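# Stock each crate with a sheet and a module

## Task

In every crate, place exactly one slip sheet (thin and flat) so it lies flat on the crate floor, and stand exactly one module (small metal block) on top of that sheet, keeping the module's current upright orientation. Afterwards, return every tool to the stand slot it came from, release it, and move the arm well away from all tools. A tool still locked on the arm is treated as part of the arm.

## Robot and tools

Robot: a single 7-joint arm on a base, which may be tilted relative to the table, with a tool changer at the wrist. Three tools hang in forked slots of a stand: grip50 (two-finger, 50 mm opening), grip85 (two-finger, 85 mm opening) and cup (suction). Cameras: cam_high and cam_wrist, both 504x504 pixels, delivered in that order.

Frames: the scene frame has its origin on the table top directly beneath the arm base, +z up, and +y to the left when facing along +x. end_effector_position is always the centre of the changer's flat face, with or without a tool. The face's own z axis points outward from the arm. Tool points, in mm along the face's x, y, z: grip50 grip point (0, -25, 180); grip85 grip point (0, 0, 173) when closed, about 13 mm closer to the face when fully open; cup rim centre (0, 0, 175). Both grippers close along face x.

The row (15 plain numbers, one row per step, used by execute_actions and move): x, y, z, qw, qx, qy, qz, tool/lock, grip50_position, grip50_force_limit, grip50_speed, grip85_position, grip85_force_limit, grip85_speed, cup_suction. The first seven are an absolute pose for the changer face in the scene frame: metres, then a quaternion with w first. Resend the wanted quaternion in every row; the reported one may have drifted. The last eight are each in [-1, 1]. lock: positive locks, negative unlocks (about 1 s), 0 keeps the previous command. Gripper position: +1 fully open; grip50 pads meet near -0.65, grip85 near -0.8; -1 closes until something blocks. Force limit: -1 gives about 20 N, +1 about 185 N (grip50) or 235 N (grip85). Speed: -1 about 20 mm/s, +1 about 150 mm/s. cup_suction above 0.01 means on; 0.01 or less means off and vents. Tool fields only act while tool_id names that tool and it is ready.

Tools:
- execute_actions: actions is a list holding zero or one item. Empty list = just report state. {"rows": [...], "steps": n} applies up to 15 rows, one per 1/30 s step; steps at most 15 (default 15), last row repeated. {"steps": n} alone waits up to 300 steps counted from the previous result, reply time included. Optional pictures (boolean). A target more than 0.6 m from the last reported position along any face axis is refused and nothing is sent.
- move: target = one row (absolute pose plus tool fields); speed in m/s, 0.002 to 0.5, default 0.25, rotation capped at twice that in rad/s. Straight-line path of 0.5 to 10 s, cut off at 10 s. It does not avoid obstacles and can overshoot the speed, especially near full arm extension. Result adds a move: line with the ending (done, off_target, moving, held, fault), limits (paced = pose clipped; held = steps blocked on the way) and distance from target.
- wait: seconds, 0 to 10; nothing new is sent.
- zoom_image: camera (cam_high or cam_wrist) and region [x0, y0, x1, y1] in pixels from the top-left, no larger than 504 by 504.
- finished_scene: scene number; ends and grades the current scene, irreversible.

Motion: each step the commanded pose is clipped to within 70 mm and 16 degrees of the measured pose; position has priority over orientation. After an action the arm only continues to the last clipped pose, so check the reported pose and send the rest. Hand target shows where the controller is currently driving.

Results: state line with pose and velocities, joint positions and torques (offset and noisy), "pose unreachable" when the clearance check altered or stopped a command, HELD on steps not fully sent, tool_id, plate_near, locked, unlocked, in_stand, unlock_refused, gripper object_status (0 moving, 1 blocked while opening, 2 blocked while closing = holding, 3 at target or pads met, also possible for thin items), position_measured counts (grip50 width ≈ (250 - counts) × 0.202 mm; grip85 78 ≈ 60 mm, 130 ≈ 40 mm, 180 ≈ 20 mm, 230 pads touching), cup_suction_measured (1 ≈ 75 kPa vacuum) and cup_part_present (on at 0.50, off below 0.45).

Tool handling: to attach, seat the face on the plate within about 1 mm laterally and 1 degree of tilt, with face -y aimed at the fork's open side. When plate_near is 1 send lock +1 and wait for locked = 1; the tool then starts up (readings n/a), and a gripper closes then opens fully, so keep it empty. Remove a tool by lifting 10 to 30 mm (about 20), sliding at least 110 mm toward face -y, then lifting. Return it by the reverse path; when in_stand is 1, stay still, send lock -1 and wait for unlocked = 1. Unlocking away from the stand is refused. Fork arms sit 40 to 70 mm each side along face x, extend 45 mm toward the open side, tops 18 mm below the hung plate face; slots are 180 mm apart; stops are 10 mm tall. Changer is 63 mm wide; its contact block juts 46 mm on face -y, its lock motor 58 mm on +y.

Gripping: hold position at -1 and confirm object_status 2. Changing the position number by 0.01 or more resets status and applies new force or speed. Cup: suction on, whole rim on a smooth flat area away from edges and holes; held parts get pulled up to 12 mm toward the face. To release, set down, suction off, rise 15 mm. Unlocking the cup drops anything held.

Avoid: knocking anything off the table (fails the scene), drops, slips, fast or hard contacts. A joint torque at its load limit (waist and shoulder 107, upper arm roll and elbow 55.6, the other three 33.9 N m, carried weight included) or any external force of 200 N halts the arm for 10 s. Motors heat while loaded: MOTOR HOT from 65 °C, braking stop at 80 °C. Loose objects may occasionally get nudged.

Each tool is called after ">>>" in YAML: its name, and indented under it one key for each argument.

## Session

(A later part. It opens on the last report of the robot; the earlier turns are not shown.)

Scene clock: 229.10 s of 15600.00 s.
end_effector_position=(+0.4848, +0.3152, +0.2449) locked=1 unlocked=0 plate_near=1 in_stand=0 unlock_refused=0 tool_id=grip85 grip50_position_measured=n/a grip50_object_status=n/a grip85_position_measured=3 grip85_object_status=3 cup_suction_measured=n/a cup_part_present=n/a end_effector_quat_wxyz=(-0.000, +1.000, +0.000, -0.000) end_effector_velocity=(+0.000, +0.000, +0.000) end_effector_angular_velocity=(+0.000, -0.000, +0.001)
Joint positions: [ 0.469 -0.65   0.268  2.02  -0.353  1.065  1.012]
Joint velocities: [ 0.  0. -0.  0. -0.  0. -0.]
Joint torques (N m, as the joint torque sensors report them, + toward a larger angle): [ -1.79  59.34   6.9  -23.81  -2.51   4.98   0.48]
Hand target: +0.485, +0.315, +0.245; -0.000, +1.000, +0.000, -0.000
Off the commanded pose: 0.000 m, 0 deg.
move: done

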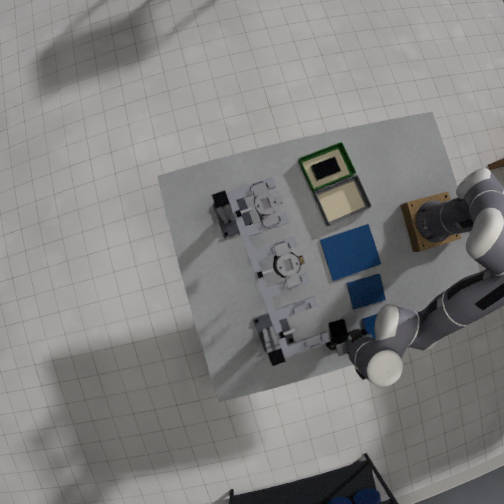

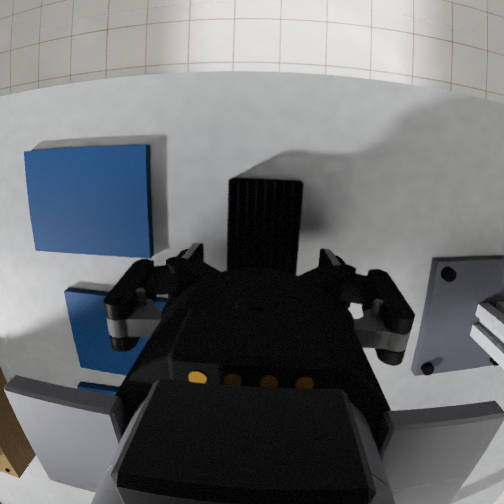

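>>> move:
  target: [0.4855,0.317,0.203,0,1,0,0,0,1,0,0,1,0,0,0]
  speed: 0.06

>>> move:
  target: [0.4855,0.317,0.203,0,1,0,0,0,1,0,0,-1,0,-0.5,0]

>>> move:
  target: [0.4855,0.317,0.28,0,1,0,0,0,1,0,0,-1,0,-0.5,0]
  speed: 0.1

>>> move:
  target: [0.35,-0.170,0.28,0,0.656,0.7547,0,0,1,0,0,-1,0,-0.5,0]

>>> move:
  target: [0.35,-0.170,0.2095,0,0.656,0.7547,0,0,1,0,0,-1,0,-0.5,0]
  speed: 0.05

>>> move:
  target: [0.35,-0.170,0.2065,0,0.656,0.7547,0,0,1,0,0,-1,0,-0.5,0]
  speed: 0.005

Scene clock: 241.73 s of 15600.00 s.
end_effector_position=(+0.4856, +0.3170, +0.2029) locked=1 unlocked=0 plate_near=1 in_stand=0 unlock_refused=0 tool_id=grip85 grip50_position_measured=n/a grip50_object_status=n/a grip85_position_measured=3 grip85_object_status=3 cup_suction_measured=n/a cup_part_present=n/a end_effector_quat_wxyz=(+0.000, +1.000, +0.000, -0.000) end_effector_velocity=(-0.000, -0.000, +0.000) end_effector_angular_velocity=(-0.000, -0.000, +0.000)
Joint positions: [ 0.502 -0.74   0.219  2.016 -0.389  1.154  1.039]
Joint velocities: [-0.     0.    -0.     0.    -0.001 -0.     0.001]
Joint torques (N m, as the joint torque sensors report them, + toward a larger angle): [  0.76  60.38   6.95 -21.41  -2.29   4.91   0.74]
Hand target: +0.486, +0.317, +0.203; -0.000, +1.000, +0.000, -0.000
Off the commanded pose: 0.000 m, 0 deg.
move: done

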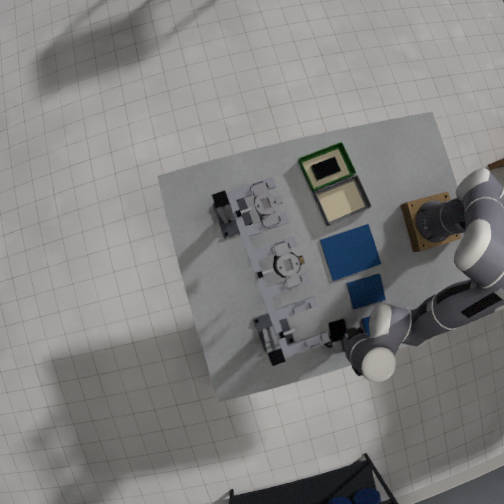

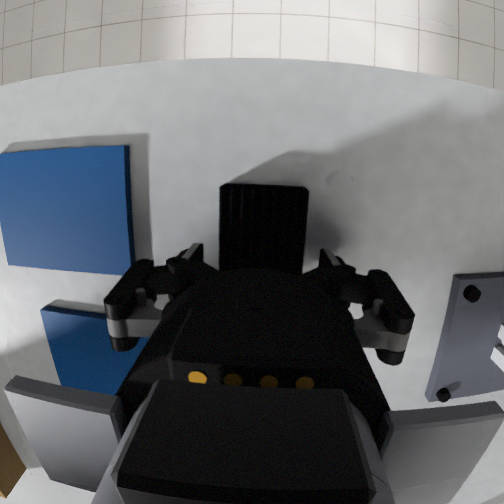

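Scene clock: 242.63 s of 15600.00 s.
end_effector_position=(+0.4857, +0.3171, +0.2034) locked=1 unlocked=0 plate_near=1 in_stand=0 unlock_refused=0 tool_id=grip85 grip50_position_measured=n/a grip50_object_status=n/a grip85_position_measured=82 grip85_object_status=2 cup_suction_measured=n/a cup_part_present=n/a end_effector_quat_wxyz=(-0.000, +1.000, +0.000, +0.000) end_effector_velocity=(+0.000, +0.000, +0.000) end_effector_angular_velocity=(-0.000, -0.000, +0.001)
Joint positions: [ 0.502 -0.739  0.219  2.016 -0.389  1.155  1.039]
Joint velocities: [-0.     0.     0.     0.    -0.001  0.    -0.   ]
Joint torques (N m, as the joint torque sensors report them, + toward a larger angle): [  0.14  56.94   6.55 -21.24  -2.28   5.05   0.85]
Hand target: +0.485, +0.317, +0.203; -0.000, +1.000, +0.000, -0.000
Off the commanded pose: 0.000 m, 0 deg.
move: done

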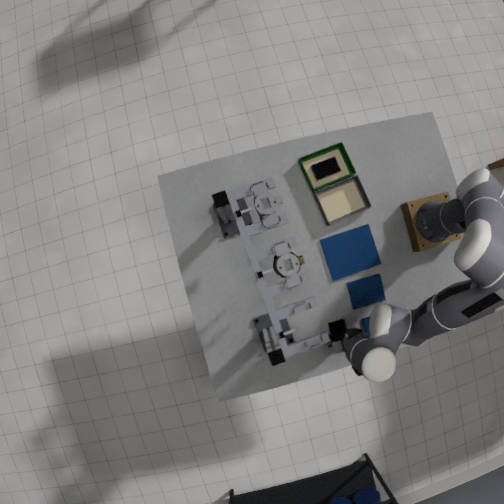

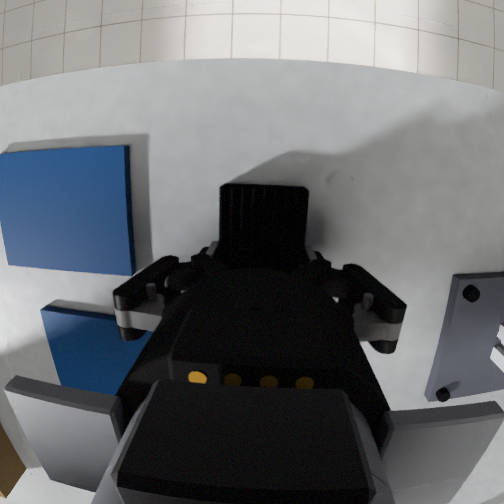

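Scene clock: 243.70 s of 15600.00 s.
end_effector_position=(+0.4851, +0.3169, +0.2800) locked=1 unlocked=0 plate_near=1 in_stand=0 unlock_refused=0 tool_id=grip85 grip50_position_measured=n/a grip50_object_status=n/a grip85_position_measured=82 grip85_object_status=2 cup_suction_measured=n/a cup_part_present=n/a end_effector_quat_wxyz=(+0.000, +1.000, -0.000, -0.000) end_effector_velocity=(-0.000, -0.000, -0.000) end_effector_angular_velocity=(-0.000, +0.000, +0.000)
Joint positions: [ 0.448 -0.583  0.306  2.006 -0.318  0.982  0.989]
Joint velocities: [ 0. -0.  0.  0. -0. -0.  0.]
Joint torques (N m, as the joint torque sensors report them, + toward a larger angle): [ -2.06  57.6    7.5  -26.11  -2.94   4.97  -0.14]
Hand target: +0.485, +0.317, +0.280; +0.000, +1.000, -0.000, +0.000
Off the commanded pose: 0.000 m, 0 deg.
move: done

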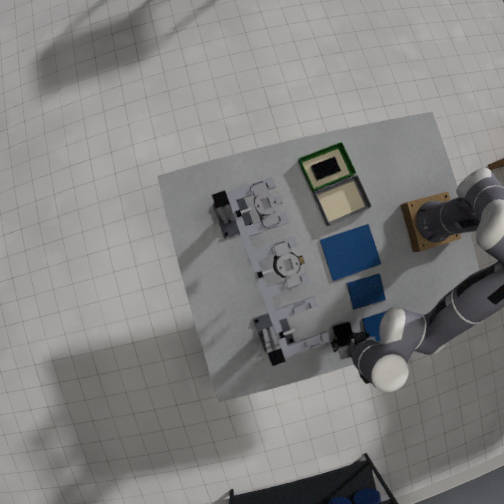

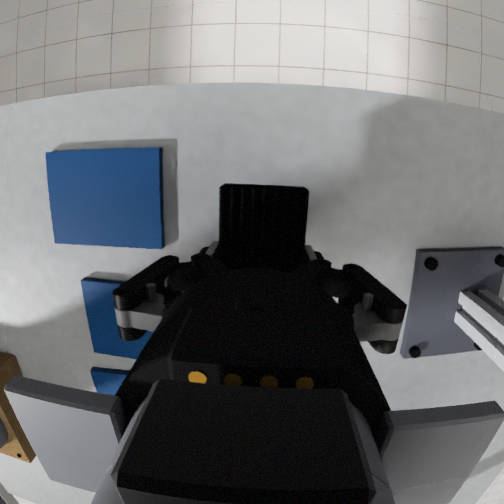

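Scene clock: 247.47 s of 15600.00 s.
end_effector_position=(+0.3509, -0.1717, +0.2791) locked=1 unlocked=0 plate_near=1 in_stand=0 unlock_refused=0 tool_id=grip85 grip50_position_measured=n/a grip50_object_status=n/a grip85_position_measured=82 grip85_object_status=2 cup_suction_measured=n/a cup_part_present=n/a end_effector_quat_wxyz=(+0.001, +0.656, +0.755, -0.002) end_effector_velocity=(+0.000, +0.000, -0.000) end_effector_angular_velocity=(-0.000, +0.001, +0.003)
Joint positions: [-0.712 -0.315  0.41   2.55  -0.412  1.256 -1.622]
Joint velocities: [ 0.001  0.    -0.     0.    -0.001 -0.001 -0.001]
Joint torques (N m, as the joint torque sensors report them, + toward a larger angle): [  0.42  36.09   4.14 -19.04  -2.17   4.91   1.01]
Hand target: +0.351, -0.172, +0.279; +0.001, +0.656, +0.755, -0.002
Off the commanded pose: 0.002 m, 0 deg.
move: done

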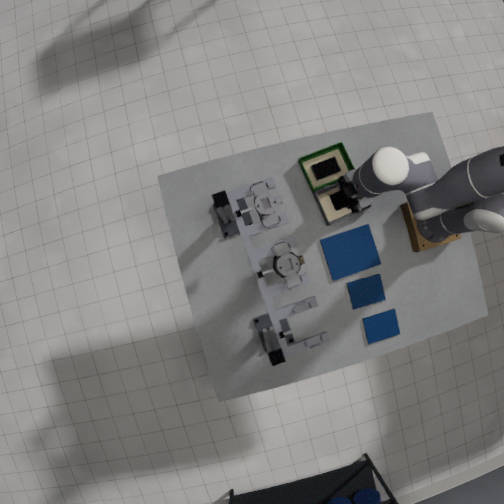

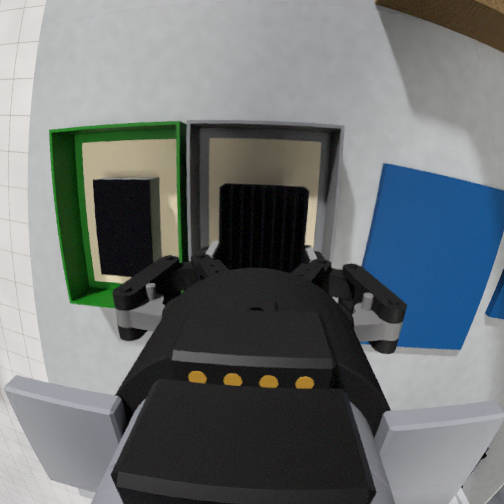

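Scene clock: 249.13 s of 15600.00 s.
end_effector_position=(+0.3503, -0.1700, +0.2092) locked=1 unlocked=0 plate_near=1 in_stand=0 unlock_refused=0 tool_id=grip85 grip50_position_measured=n/a grip50_object_status=n/a grip85_position_measured=82 grip85_object_status=2 cup_suction_measured=n/a cup_part_present=n/a end_effector_quat_wxyz=(-0.000, +0.656, +0.755, +0.000) end_effector_velocity=(+0.000, -0.000, +0.000) end_effector_angular_velocity=(-0.000, -0.001, -0.001)
Joint positions: [-0.424 -0.52   0.001  2.617 -0.688  1.579 -1.429]
Joint velocities: [ 0.     0.001 -0.    -0.     0.001  0.    -0.   ]
Joint torques (N m, as the joint torque sensors report them, + toward a larger angle): [-0.01 41.5   2.37 -9.31  0.09  5.39  0.79]
Hand target: +0.350, -0.170, +0.209; -0.000, +0.656, +0.755, +0.000
Off the commanded pose: 0.000 m, 0 deg.
move: done

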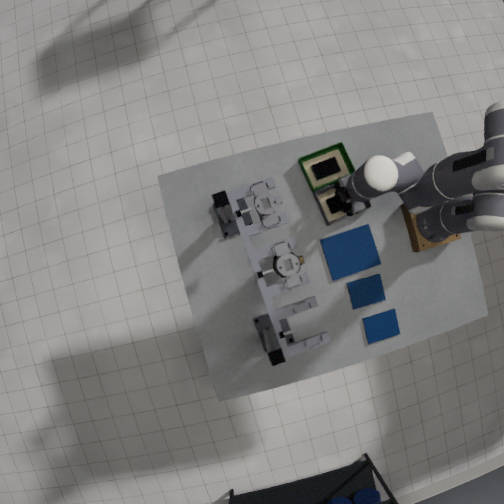

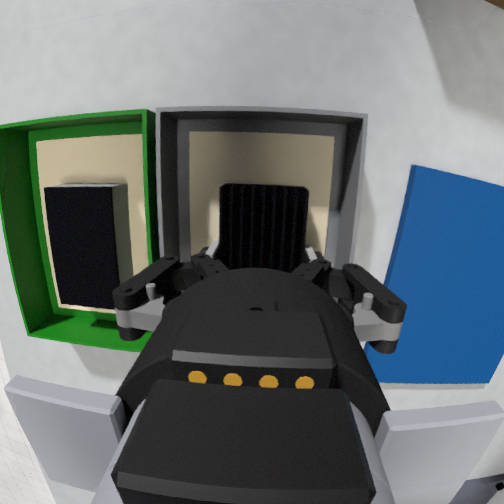

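Scene clock: 249.90 s of 15600.00 s.
end_effector_position=(+0.3502, -0.1701, +0.2069) locked=1 unlocked=0 plate_near=1 in_stand=0 unlock_refused=0 tool_id=grip85 grip50_position_measured=n/a grip50_object_status=n/a grip85_position_measured=82 grip85_object_status=2 cup_suction_measured=n/a cup_part_present=n/a end_effector_quat_wxyz=(+0.001, +0.656, +0.755, +0.000) end_effector_velocity=(+0.000, +0.000, +0.000) end_effector_angular_velocity=(+0.000, -0.000, -0.001)
Joint positions: [-0.406 -0.529 -0.019  2.62  -0.688  1.595 -1.427]
Joint velocities: [ 0.    -0.     0.    -0.     0.001  0.     0.   ]
Joint torques (N m, as the joint torque sensors report them, + toward a larger angle): [ 1.06 33.4   1.3  -9.53  0.    4.2   0.88]
Hand target: +0.350, -0.170, +0.206; -0.000, +0.656, +0.755, +0.000
Off the commanded pose: 0.000 m, 0 deg.
move: done

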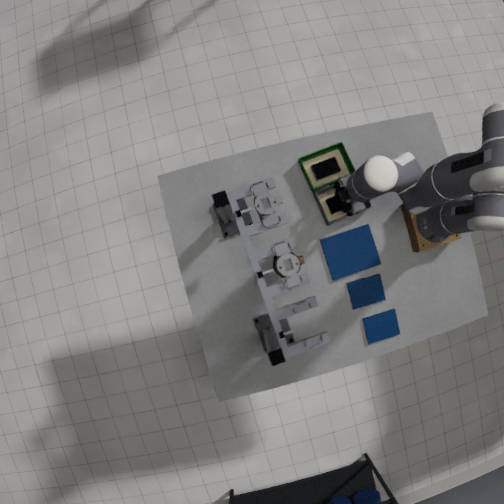

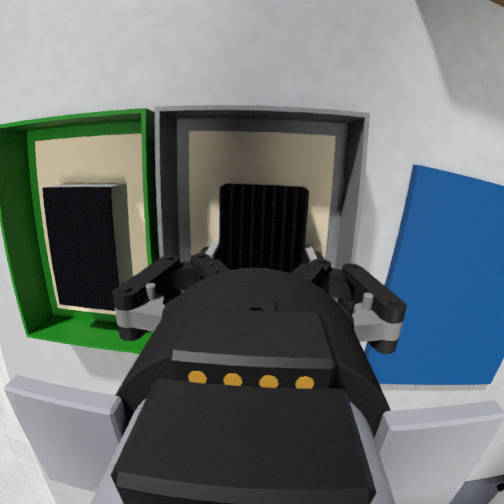

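>>> move:
  target: [0.35,-0.170,0.207,0,0.656,0.7547,0,0,1,0,0,0.7,0,0,0]

>>> move:
  target: [0.35,-0.170,0.27,0,0.656,0.7547,0,0,1,0,0,0.7,0,0,0]
  speed: 0.1

>>> move:
  target: [0.494,0.1685,0.384,0,0.6801,0.7331,0,0,1,0,0,1,0,0,0]

>>> move:
  target: [0.6293,0.1786,0.384,0,0.6801,0.7331,0,0,1,0,0,1,0,0,0]
  speed: 0.1

>>> move:
  target: [0.6293,0.1786,0.3635,0,0.6801,0.7331,0,0,1,0,0,1,0,0,0]
  speed: 0.02

>>> execute_actions:
  actions:
    - {"rows":[[0.6293,0.1786,0.3635,0,0.6801,0.7331,0,-1,1,0,0,1,0,0,0]],"steps":15}
  pictures: false

>>> execute_actions:
  actions:
    - {"steps":24}
  pictures: false

>>> move:
  target: [0.6293,0.1786,0.39,0,0.6801,0.7331,0,0,1,0,0,1,0,0,0]
  speed: 0.05

Scene clock: 259.67 s of 15600.00 s.
end_effector_position=(+0.3499, -0.1699, +0.2069) locked=1 unlocked=0 plate_near=1 in_stand=0 unlock_refused=0 tool_id=grip85 grip50_position_measured=n/a grip50_object_status=n/a grip85_position_measured=41 grip85_object_status=3 cup_suction_measured=n/a cup_part_present=n/a end_effector_quat_wxyz=(-0.000, +0.656, +0.755, -0.000) end_effector_velocity=(-0.000, -0.000, +0.000) end_effector_angular_velocity=(-0.000, +0.000, -0.000)
Joint positions: [-0.408 -0.528 -0.016  2.62  -0.688  1.592 -1.427]
Joint velocities: [-0.  0.  0. -0.  0. -0.  0.]
Joint torques (N m, as the joint torque sensors report them, + toward a larger angle): [ -3.05  40.21   2.81 -10.04   0.2    4.47   0.3 ]
Hand target: +0.350, -0.170, +0.207; +0.000, +0.656, +0.755, -0.000
Off the commanded pose: 0.000 m, 0 deg.
move: done

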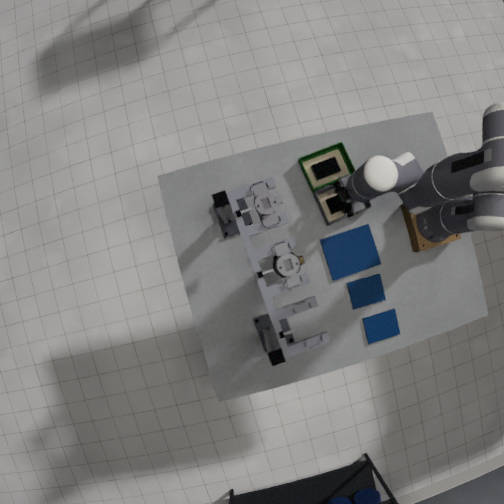

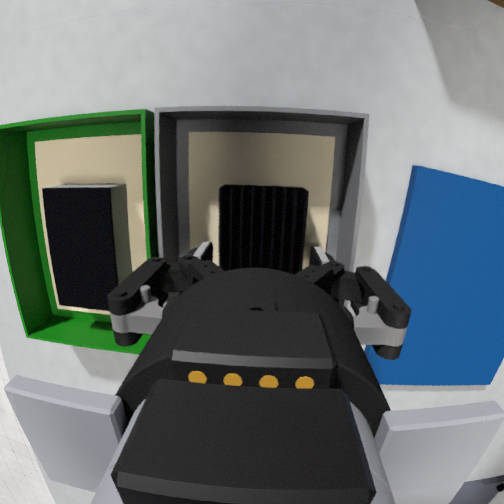

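Scene clock: 260.63 s of 15600.00 s.
end_effector_position=(+0.3497, -0.1701, +0.2702) locked=1 unlocked=0 plate_near=1 in_stand=0 unlock_refused=0 tool_id=grip85 grip50_position_measured=n/a grip50_object_status=n/a grip85_position_measured=41 grip85_object_status=3 cup_suction_measured=n/a cup_part_present=n/a end_effector_quat_wxyz=(+0.000, +0.656, +0.754, -0.000) end_effector_velocity=(-0.000, +0.000, -0.000) end_effector_angular_velocity=(-0.000, +0.001, +0.001)
Joint positions: [-0.694 -0.339  0.377  2.564 -0.452  1.295 -1.593]
Joint velocities: [ 0.    -0.001 -0.    -0.    -0.001 -0.001 -0.   ]
Joint torques (N m, as the joint torque sensors report them, + toward a larger angle): [ -0.5   34.19   3.84 -16.86  -1.86   4.88   0.22]
Hand target: +0.350, -0.170, +0.270; +0.000, +0.656, +0.755, -0.000
Off the commanded pose: 0.000 m, 0 deg.
move: done

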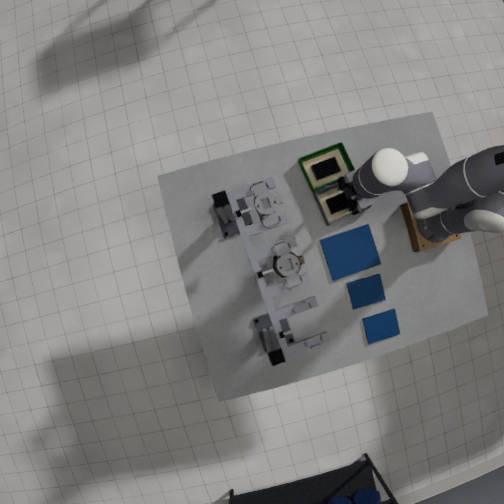

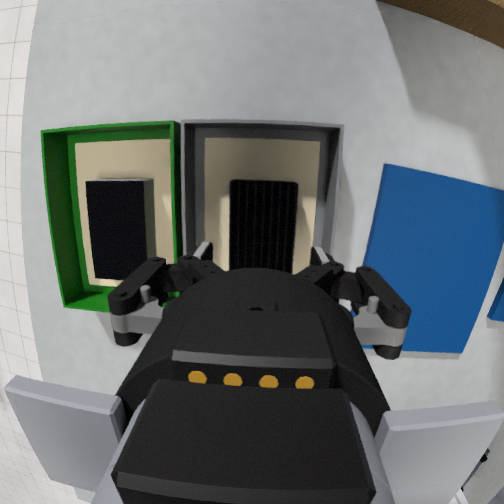

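Scene clock: 262.60 s of 15600.00 s.
end_effector_position=(+0.4929, +0.1697, +0.3846) locked=1 unlocked=0 plate_near=1 in_stand=0 unlock_refused=0 tool_id=grip85 grip50_position_measured=n/a grip50_object_status=n/a grip85_position_measured=3 grip85_object_status=3 cup_suction_measured=n/a cup_part_present=n/a end_effector_quat_wxyz=(-0.000, +0.680, +0.733, +0.001) end_effector_velocity=(+0.000, -0.000, +0.000) end_effector_angular_velocity=(+0.000, +0.000, +0.000)
Joint positions: [-0.18  -0.371  0.722  2.074 -0.347  0.77  -0.877]
Joint velocities: [-0.    -0.     0.    -0.     0.     0.    -0.001]
Joint torques (N m, as the joint torque sensors report them, + toward a larger angle): [ -2.53  43.24   9.37 -29.62  -4.09   4.98  -0.39]
Hand target: +0.493, +0.170, +0.385; -0.000, +0.680, +0.733, +0.001
Off the commanded pose: 0.002 m, 0 deg.
move: done

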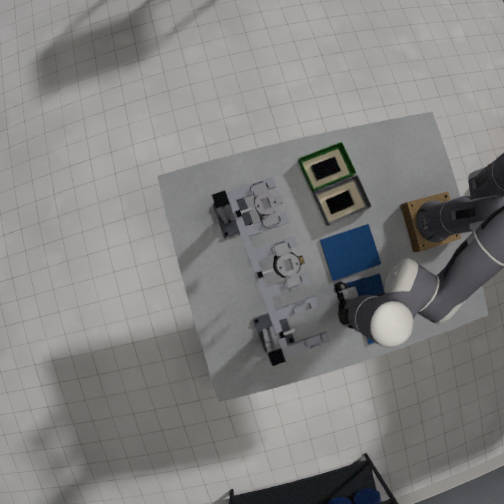

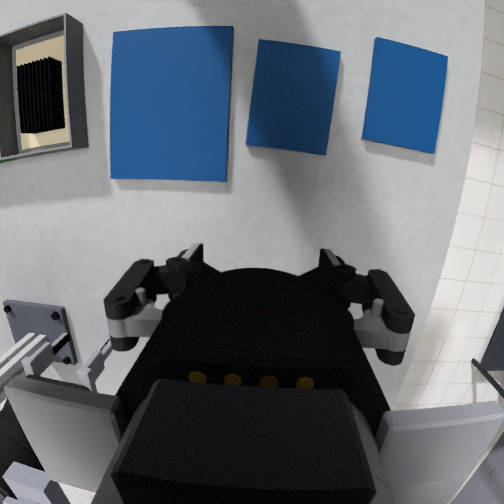

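Scene clock: 264.27 s of 15600.00 s.
end_effector_position=(+0.6294, +0.1786, +0.3845) locked=1 unlocked=0 plate_near=1 in_stand=0 unlock_refused=0 tool_id=grip85 grip50_position_measured=n/a grip50_object_status=n/a grip85_position_measured=3 grip85_object_status=3 cup_suction_measured=n/a cup_part_present=n/a end_effector_quat_wxyz=(+0.000, +0.680, +0.733, +0.000) end_effector_velocity=(+0.000, +0.000, +0.001) end_effector_angular_velocity=(-0.000, -0.001, +0.001)
Joint positions: [-0.088 -0.631  0.626  1.681 -0.44   0.609 -0.929]
Joint velocities: [-0.     0.001  0.    -0.    -0.    -0.    -0.   ]
Joint torques (N m, as the joint torque sensors report them, + toward a larger angle): [ -0.25  61.83  15.74 -30.78  -4.44   4.67   0.03]
Hand target: +0.629, +0.179, +0.385; +0.000, +0.680, +0.733, -0.000
Off the commanded pose: 0.001 m, 0 deg.
move: done

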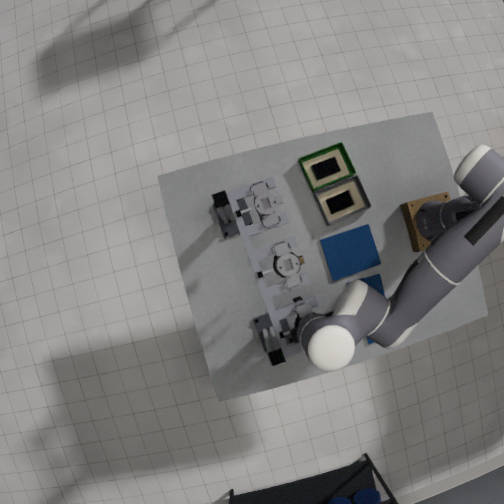

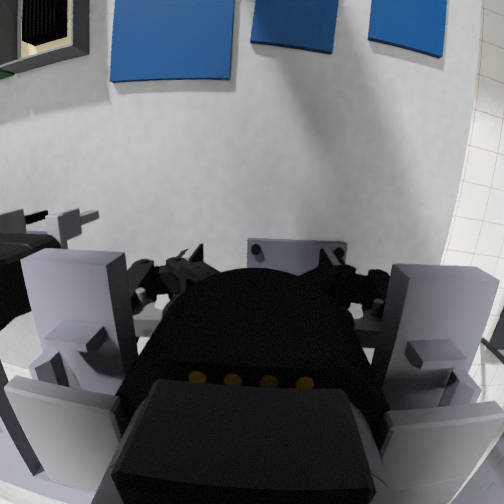

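Scene clock: 265.53 s of 15600.00 s.
end_effector_position=(+0.6298, +0.1787, +0.3643) locked=1 unlocked=0 plate_near=1 in_stand=1 unlock_refused=0 tool_id=grip85 grip50_position_measured=n/a grip50_object_status=n/a grip85_position_measured=3 grip85_object_status=3 cup_suction_measured=n/a cup_part_present=n/a end_effector_quat_wxyz=(+0.001, +0.680, +0.733, +0.001) end_effector_velocity=(-0.000, +0.000, +0.000) end_effector_angular_velocity=(-0.000, -0.000, -0.000)
Joint positions: [-0.08  -0.656  0.608  1.7   -0.461  0.653 -0.917]
Joint velocities: [ 0. -0.  0. -0. -0. -0.  0.]
Joint torques (N m, as the joint torque sensors report them, + toward a larger angle): [ -0.52  57.24  14.02 -27.32  -3.98   4.34   1.41]
Hand target: +0.629, +0.179, +0.363; +0.000, +0.680, +0.733, +0.000
Off the commanded pose: 0.001 m, 0 deg.
move: done

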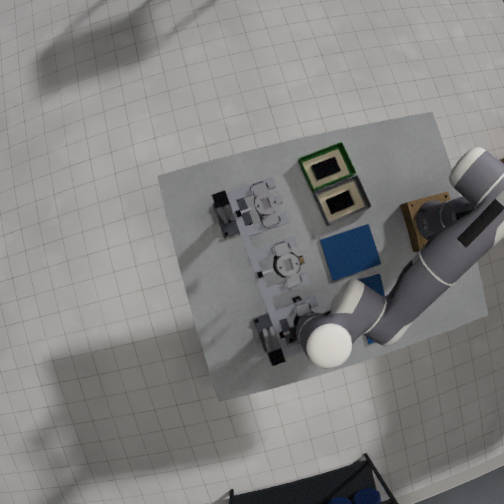

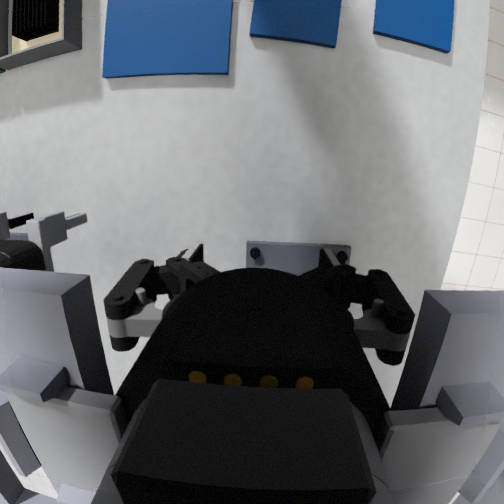

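Scene clock: 266.03 s of 15600.00 s.
end_effector_position=(+0.6296, +0.1787, +0.3641) locked=0 unlocked=0 plate_near=1 in_stand=1 unlock_refused=0 tool_id=none grip50_position_measured=n/a grip50_object_status=n/a grip85_position_measured=n/a grip85_object_status=n/a cup_suction_measured=n/a cup_part_present=n/a end_effector_quat_wxyz=(+0.001, +0.680, +0.733, +0.001) end_effector_velocity=(-0.000, -0.000, -0.000) end_effector_angular_velocity=(+0.000, +0.001, +0.000)
Joint positions: [-0.08  -0.656  0.608  1.7   -0.461  0.653 -0.917]
Joint velocities: [ 0.     0.     0.     0.     0.001 -0.    -0.001]
Joint torques (N m, as the joint torque sensors report them, + toward a larger angle): [ -1.01  50.08  12.59 -22.92  -2.69   2.97   1.22]
Hand target: +0.629, +0.179, +0.363; +0.000, +0.680, +0.733, -0.000
Off the commanded pose: 0.001 m, 0 deg.
Steps of this call (steps 1 to 15: all 15 steps of this action). Readings (end_effector_position | what the end effector reports):
1: (+0.6297, +0.1787, +0.3641) | locked=1 unlocked=0 plate_near=1 in_stand=1 unlock_refused=0 tool_id=grip85 grip50_position_measured=n/a grip50_object_status=n/a grip85_position_measured=3 grip85_object_status=3 cup_suction_measured=n/a cup_part_present=n/a
2: (+0.6297, +0.1786, +0.3641) | locked=1 unlocked=0 plate_near=1 in_stand=1 unlock_refused=0 tool_id=grip85 grip50_position_measured=n/a grip50_object_status=n/a grip85_position_measured=3 grip85_object_status=3 cup_suction_measured=n/a cup_part_present=n/a
4: (+0.6296, +0.1786, +0.3641) | locked=1 unlocked=0 plate_near=1 in_stand=1 unlock_refused=0 tool_id=grip85 grip50_position_measured=n/a grip50_object_status=n/a grip85_position_measured=3 grip85_object_status=3 cup_suction_measured=n/a cup_part_present=n/a
8: (+0.6296, +0.1787, +0.3641) | locked=0 unlocked=0 plate_near=1 in_stand=1 unlock_refused=0 tool_id=none grip50_position_measured=n/a grip50_object_status=n/a grip85_position_measured=n/a grip85_object_status=n/a cup_suction_measured=n/a cup_part_present=n/a
15: the state above

Scene clock: 266.83 s of 15600.00 s.
end_effector_position=(+0.6296, +0.1787, +0.3641) locked=0 unlocked=1 plate_near=1 in_stand=1 unlock_refused=0 tool_id=none grip50_position_measured=n/a grip50_object_status=n/a grip85_position_measured=n/a grip85_object_status=n/a cup_suction_measured=n/a cup_part_present=n/a end_effector_quat_wxyz=(+0.001, +0.680, +0.733, +0.001) end_effector_velocity=(+0.000, +0.000, +0.000) end_effector_angular_velocity=(-0.000, -0.000, +0.001)
Joint positions: [-0.08  -0.656  0.608  1.7   -0.461  0.653 -0.917]
Joint velocities: [ 0.     0.     0.     0.    -0.001  0.     0.   ]
Joint torques (N m, as the joint torque sensors report them, + toward a larger angle): [ -1.07  49.83  12.82 -23.2   -2.88   2.94   1.02]
Hand target: +0.629, +0.179, +0.363; +0.000, +0.680, +0.733, -0.000
Off the commanded pose: 0.001 m, 0 deg.
Steps of this call (steps 1 to 24: nothing new was sent). Readings (end_effector_position | what the end effector reports):
1: (+0.6296, +0.1787, +0.3641) | locked=0 unlocked=0 plate_near=1 in_stand=1 unlock_refused=0 tool_id=none grip50_position_measured=n/a grip50_object_status=n/a grip85_position_measured=n/a grip85_object_status=n/a cup_suction_measured=n/a cup_part_present=n/a
2: (+0.6296, +0.1787, +0.3641) | locked=0 unlocked=0 plate_near=1 in_stand=1 unlock_refused=0 tool_id=none grip50_position_measured=n/a grip50_object_status=n/a grip85_position_measured=n/a grip85_object_status=n/a cup_suction_measured=n/a cup_part_present=n/a
4: (+0.6296, +0.1787, +0.3641) | locked=0 unlocked=0 plate_near=1 in_stand=1 unlock_refused=0 tool_id=none grip50_position_measured=n/a grip50_object_status=n/a grip85_position_measured=n/a grip85_object_status=n/a cup_suction_measured=n/a cup_part_present=n/a
8: (+0.6296, +0.1787, +0.3641) | locked=0 unlocked=0 plate_near=1 in_stand=1 unlock_refused=0 tool_id=none grip50_position_measured=n/a grip50_object_status=n/a grip85_position_measured=n/a grip85_object_status=n/a cup_suction_measured=n/a cup_part_present=n/a
24: the state above

Scene clock: 267.60 s of 15600.00 s.
end_effector_position=(+0.6292, +0.1788, +0.3902) locked=0 unlocked=1 plate_near=0 in_stand=0 unlock_refused=0 tool_id=none grip50_position_measured=n/a grip50_object_status=n/a grip85_position_measured=n/a grip85_object_status=n/a cup_suction_measured=n/a cup_part_present=n/a end_effector_quat_wxyz=(+0.000, +0.680, +0.733, +0.000) end_effector_velocity=(+0.000, -0.000, -0.000) end_effector_angular_velocity=(+0.000, +0.001, +0.000)
Joint positions: [-0.091 -0.624  0.631  1.675 -0.435  0.597 -0.932]
Joint velocities: [-0.    -0.001 -0.     0.     0.     0.    -0.001]
Joint torques (N m, as the joint torque sensors report them, + toward a larger angle): [ -1.67  50.86  12.27 -25.41  -3.4    3.15  -0.3 ]
Hand target: +0.629, +0.179, +0.390; -0.000, +0.680, +0.733, -0.000
Off the commanded pose: 0.000 m, 0 deg.
move: done

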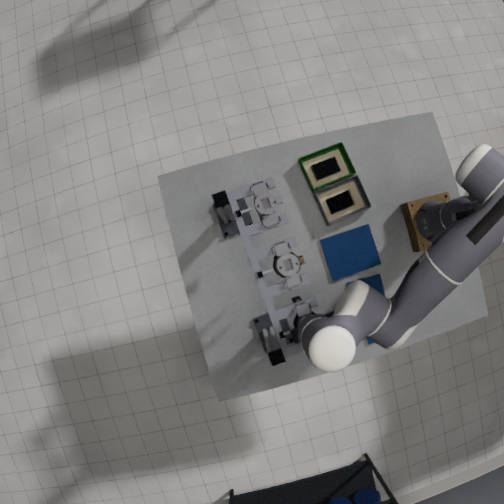

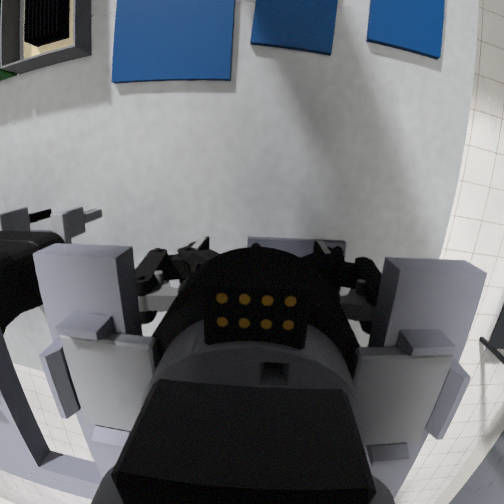

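>>> move:
  target: [0.38,0.1,0.55,0,0.6801,0.7331,0,0,1,0,0,1,0,0,0]

>>> finished_scene:
  scene: 2

Scene clock: 275.97 s of 15600.00 s.
end_effector_position=(+0.3793, +0.0999, +0.5494) locked=0 unlocked=1 plate_near=0 in_stand=0 unlock_refused=0 tool_id=none grip50_position_measured=n/a grip50_object_status=n/a grip85_position_measured=n/a grip85_object_status=n/a cup_suction_measured=n/a cup_part_present=n/a end_effector_quat_wxyz=(-0.000, +0.680, +0.733, -0.000) end_effector_velocity=(+0.000, -0.000, -0.000) end_effector_angular_velocity=(-0.001, +0.001, -0.000)
Joint positions: [-0.404  0.258  0.785  2.039  0.185  0.29  -1.316]
Joint velocities: [-0.    -0.001  0.    -0.    -0.001 -0.     0.001]
Joint torques (N m, as the joint torque sensors report them, + toward a larger angle): [ -2.36  12.65  -4.76 -29.88  -4.5    3.64   0.95]
Hand target: +0.379, +0.100, +0.549; -0.000, +0.680, +0.733, -0.000
Off the commanded pose: 0.001 m, 0 deg.
move: done

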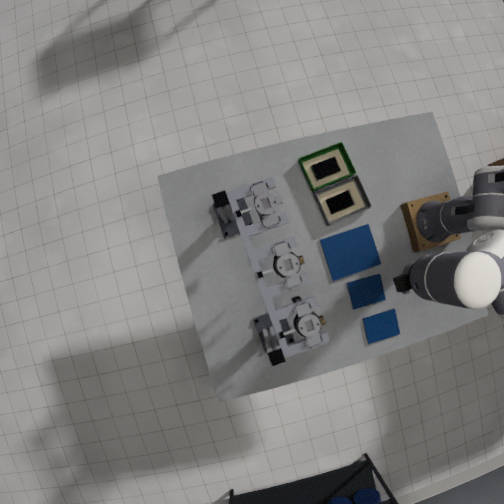

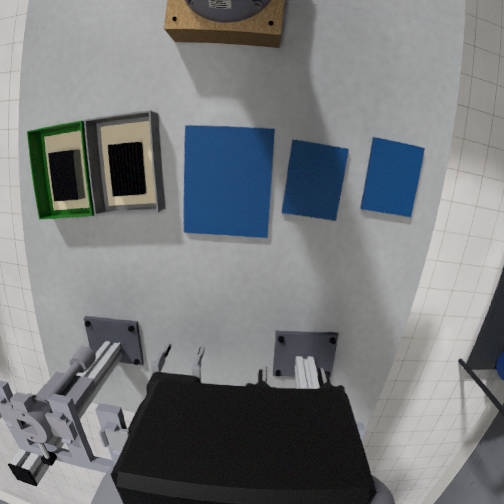

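The scene is finished: the task was done.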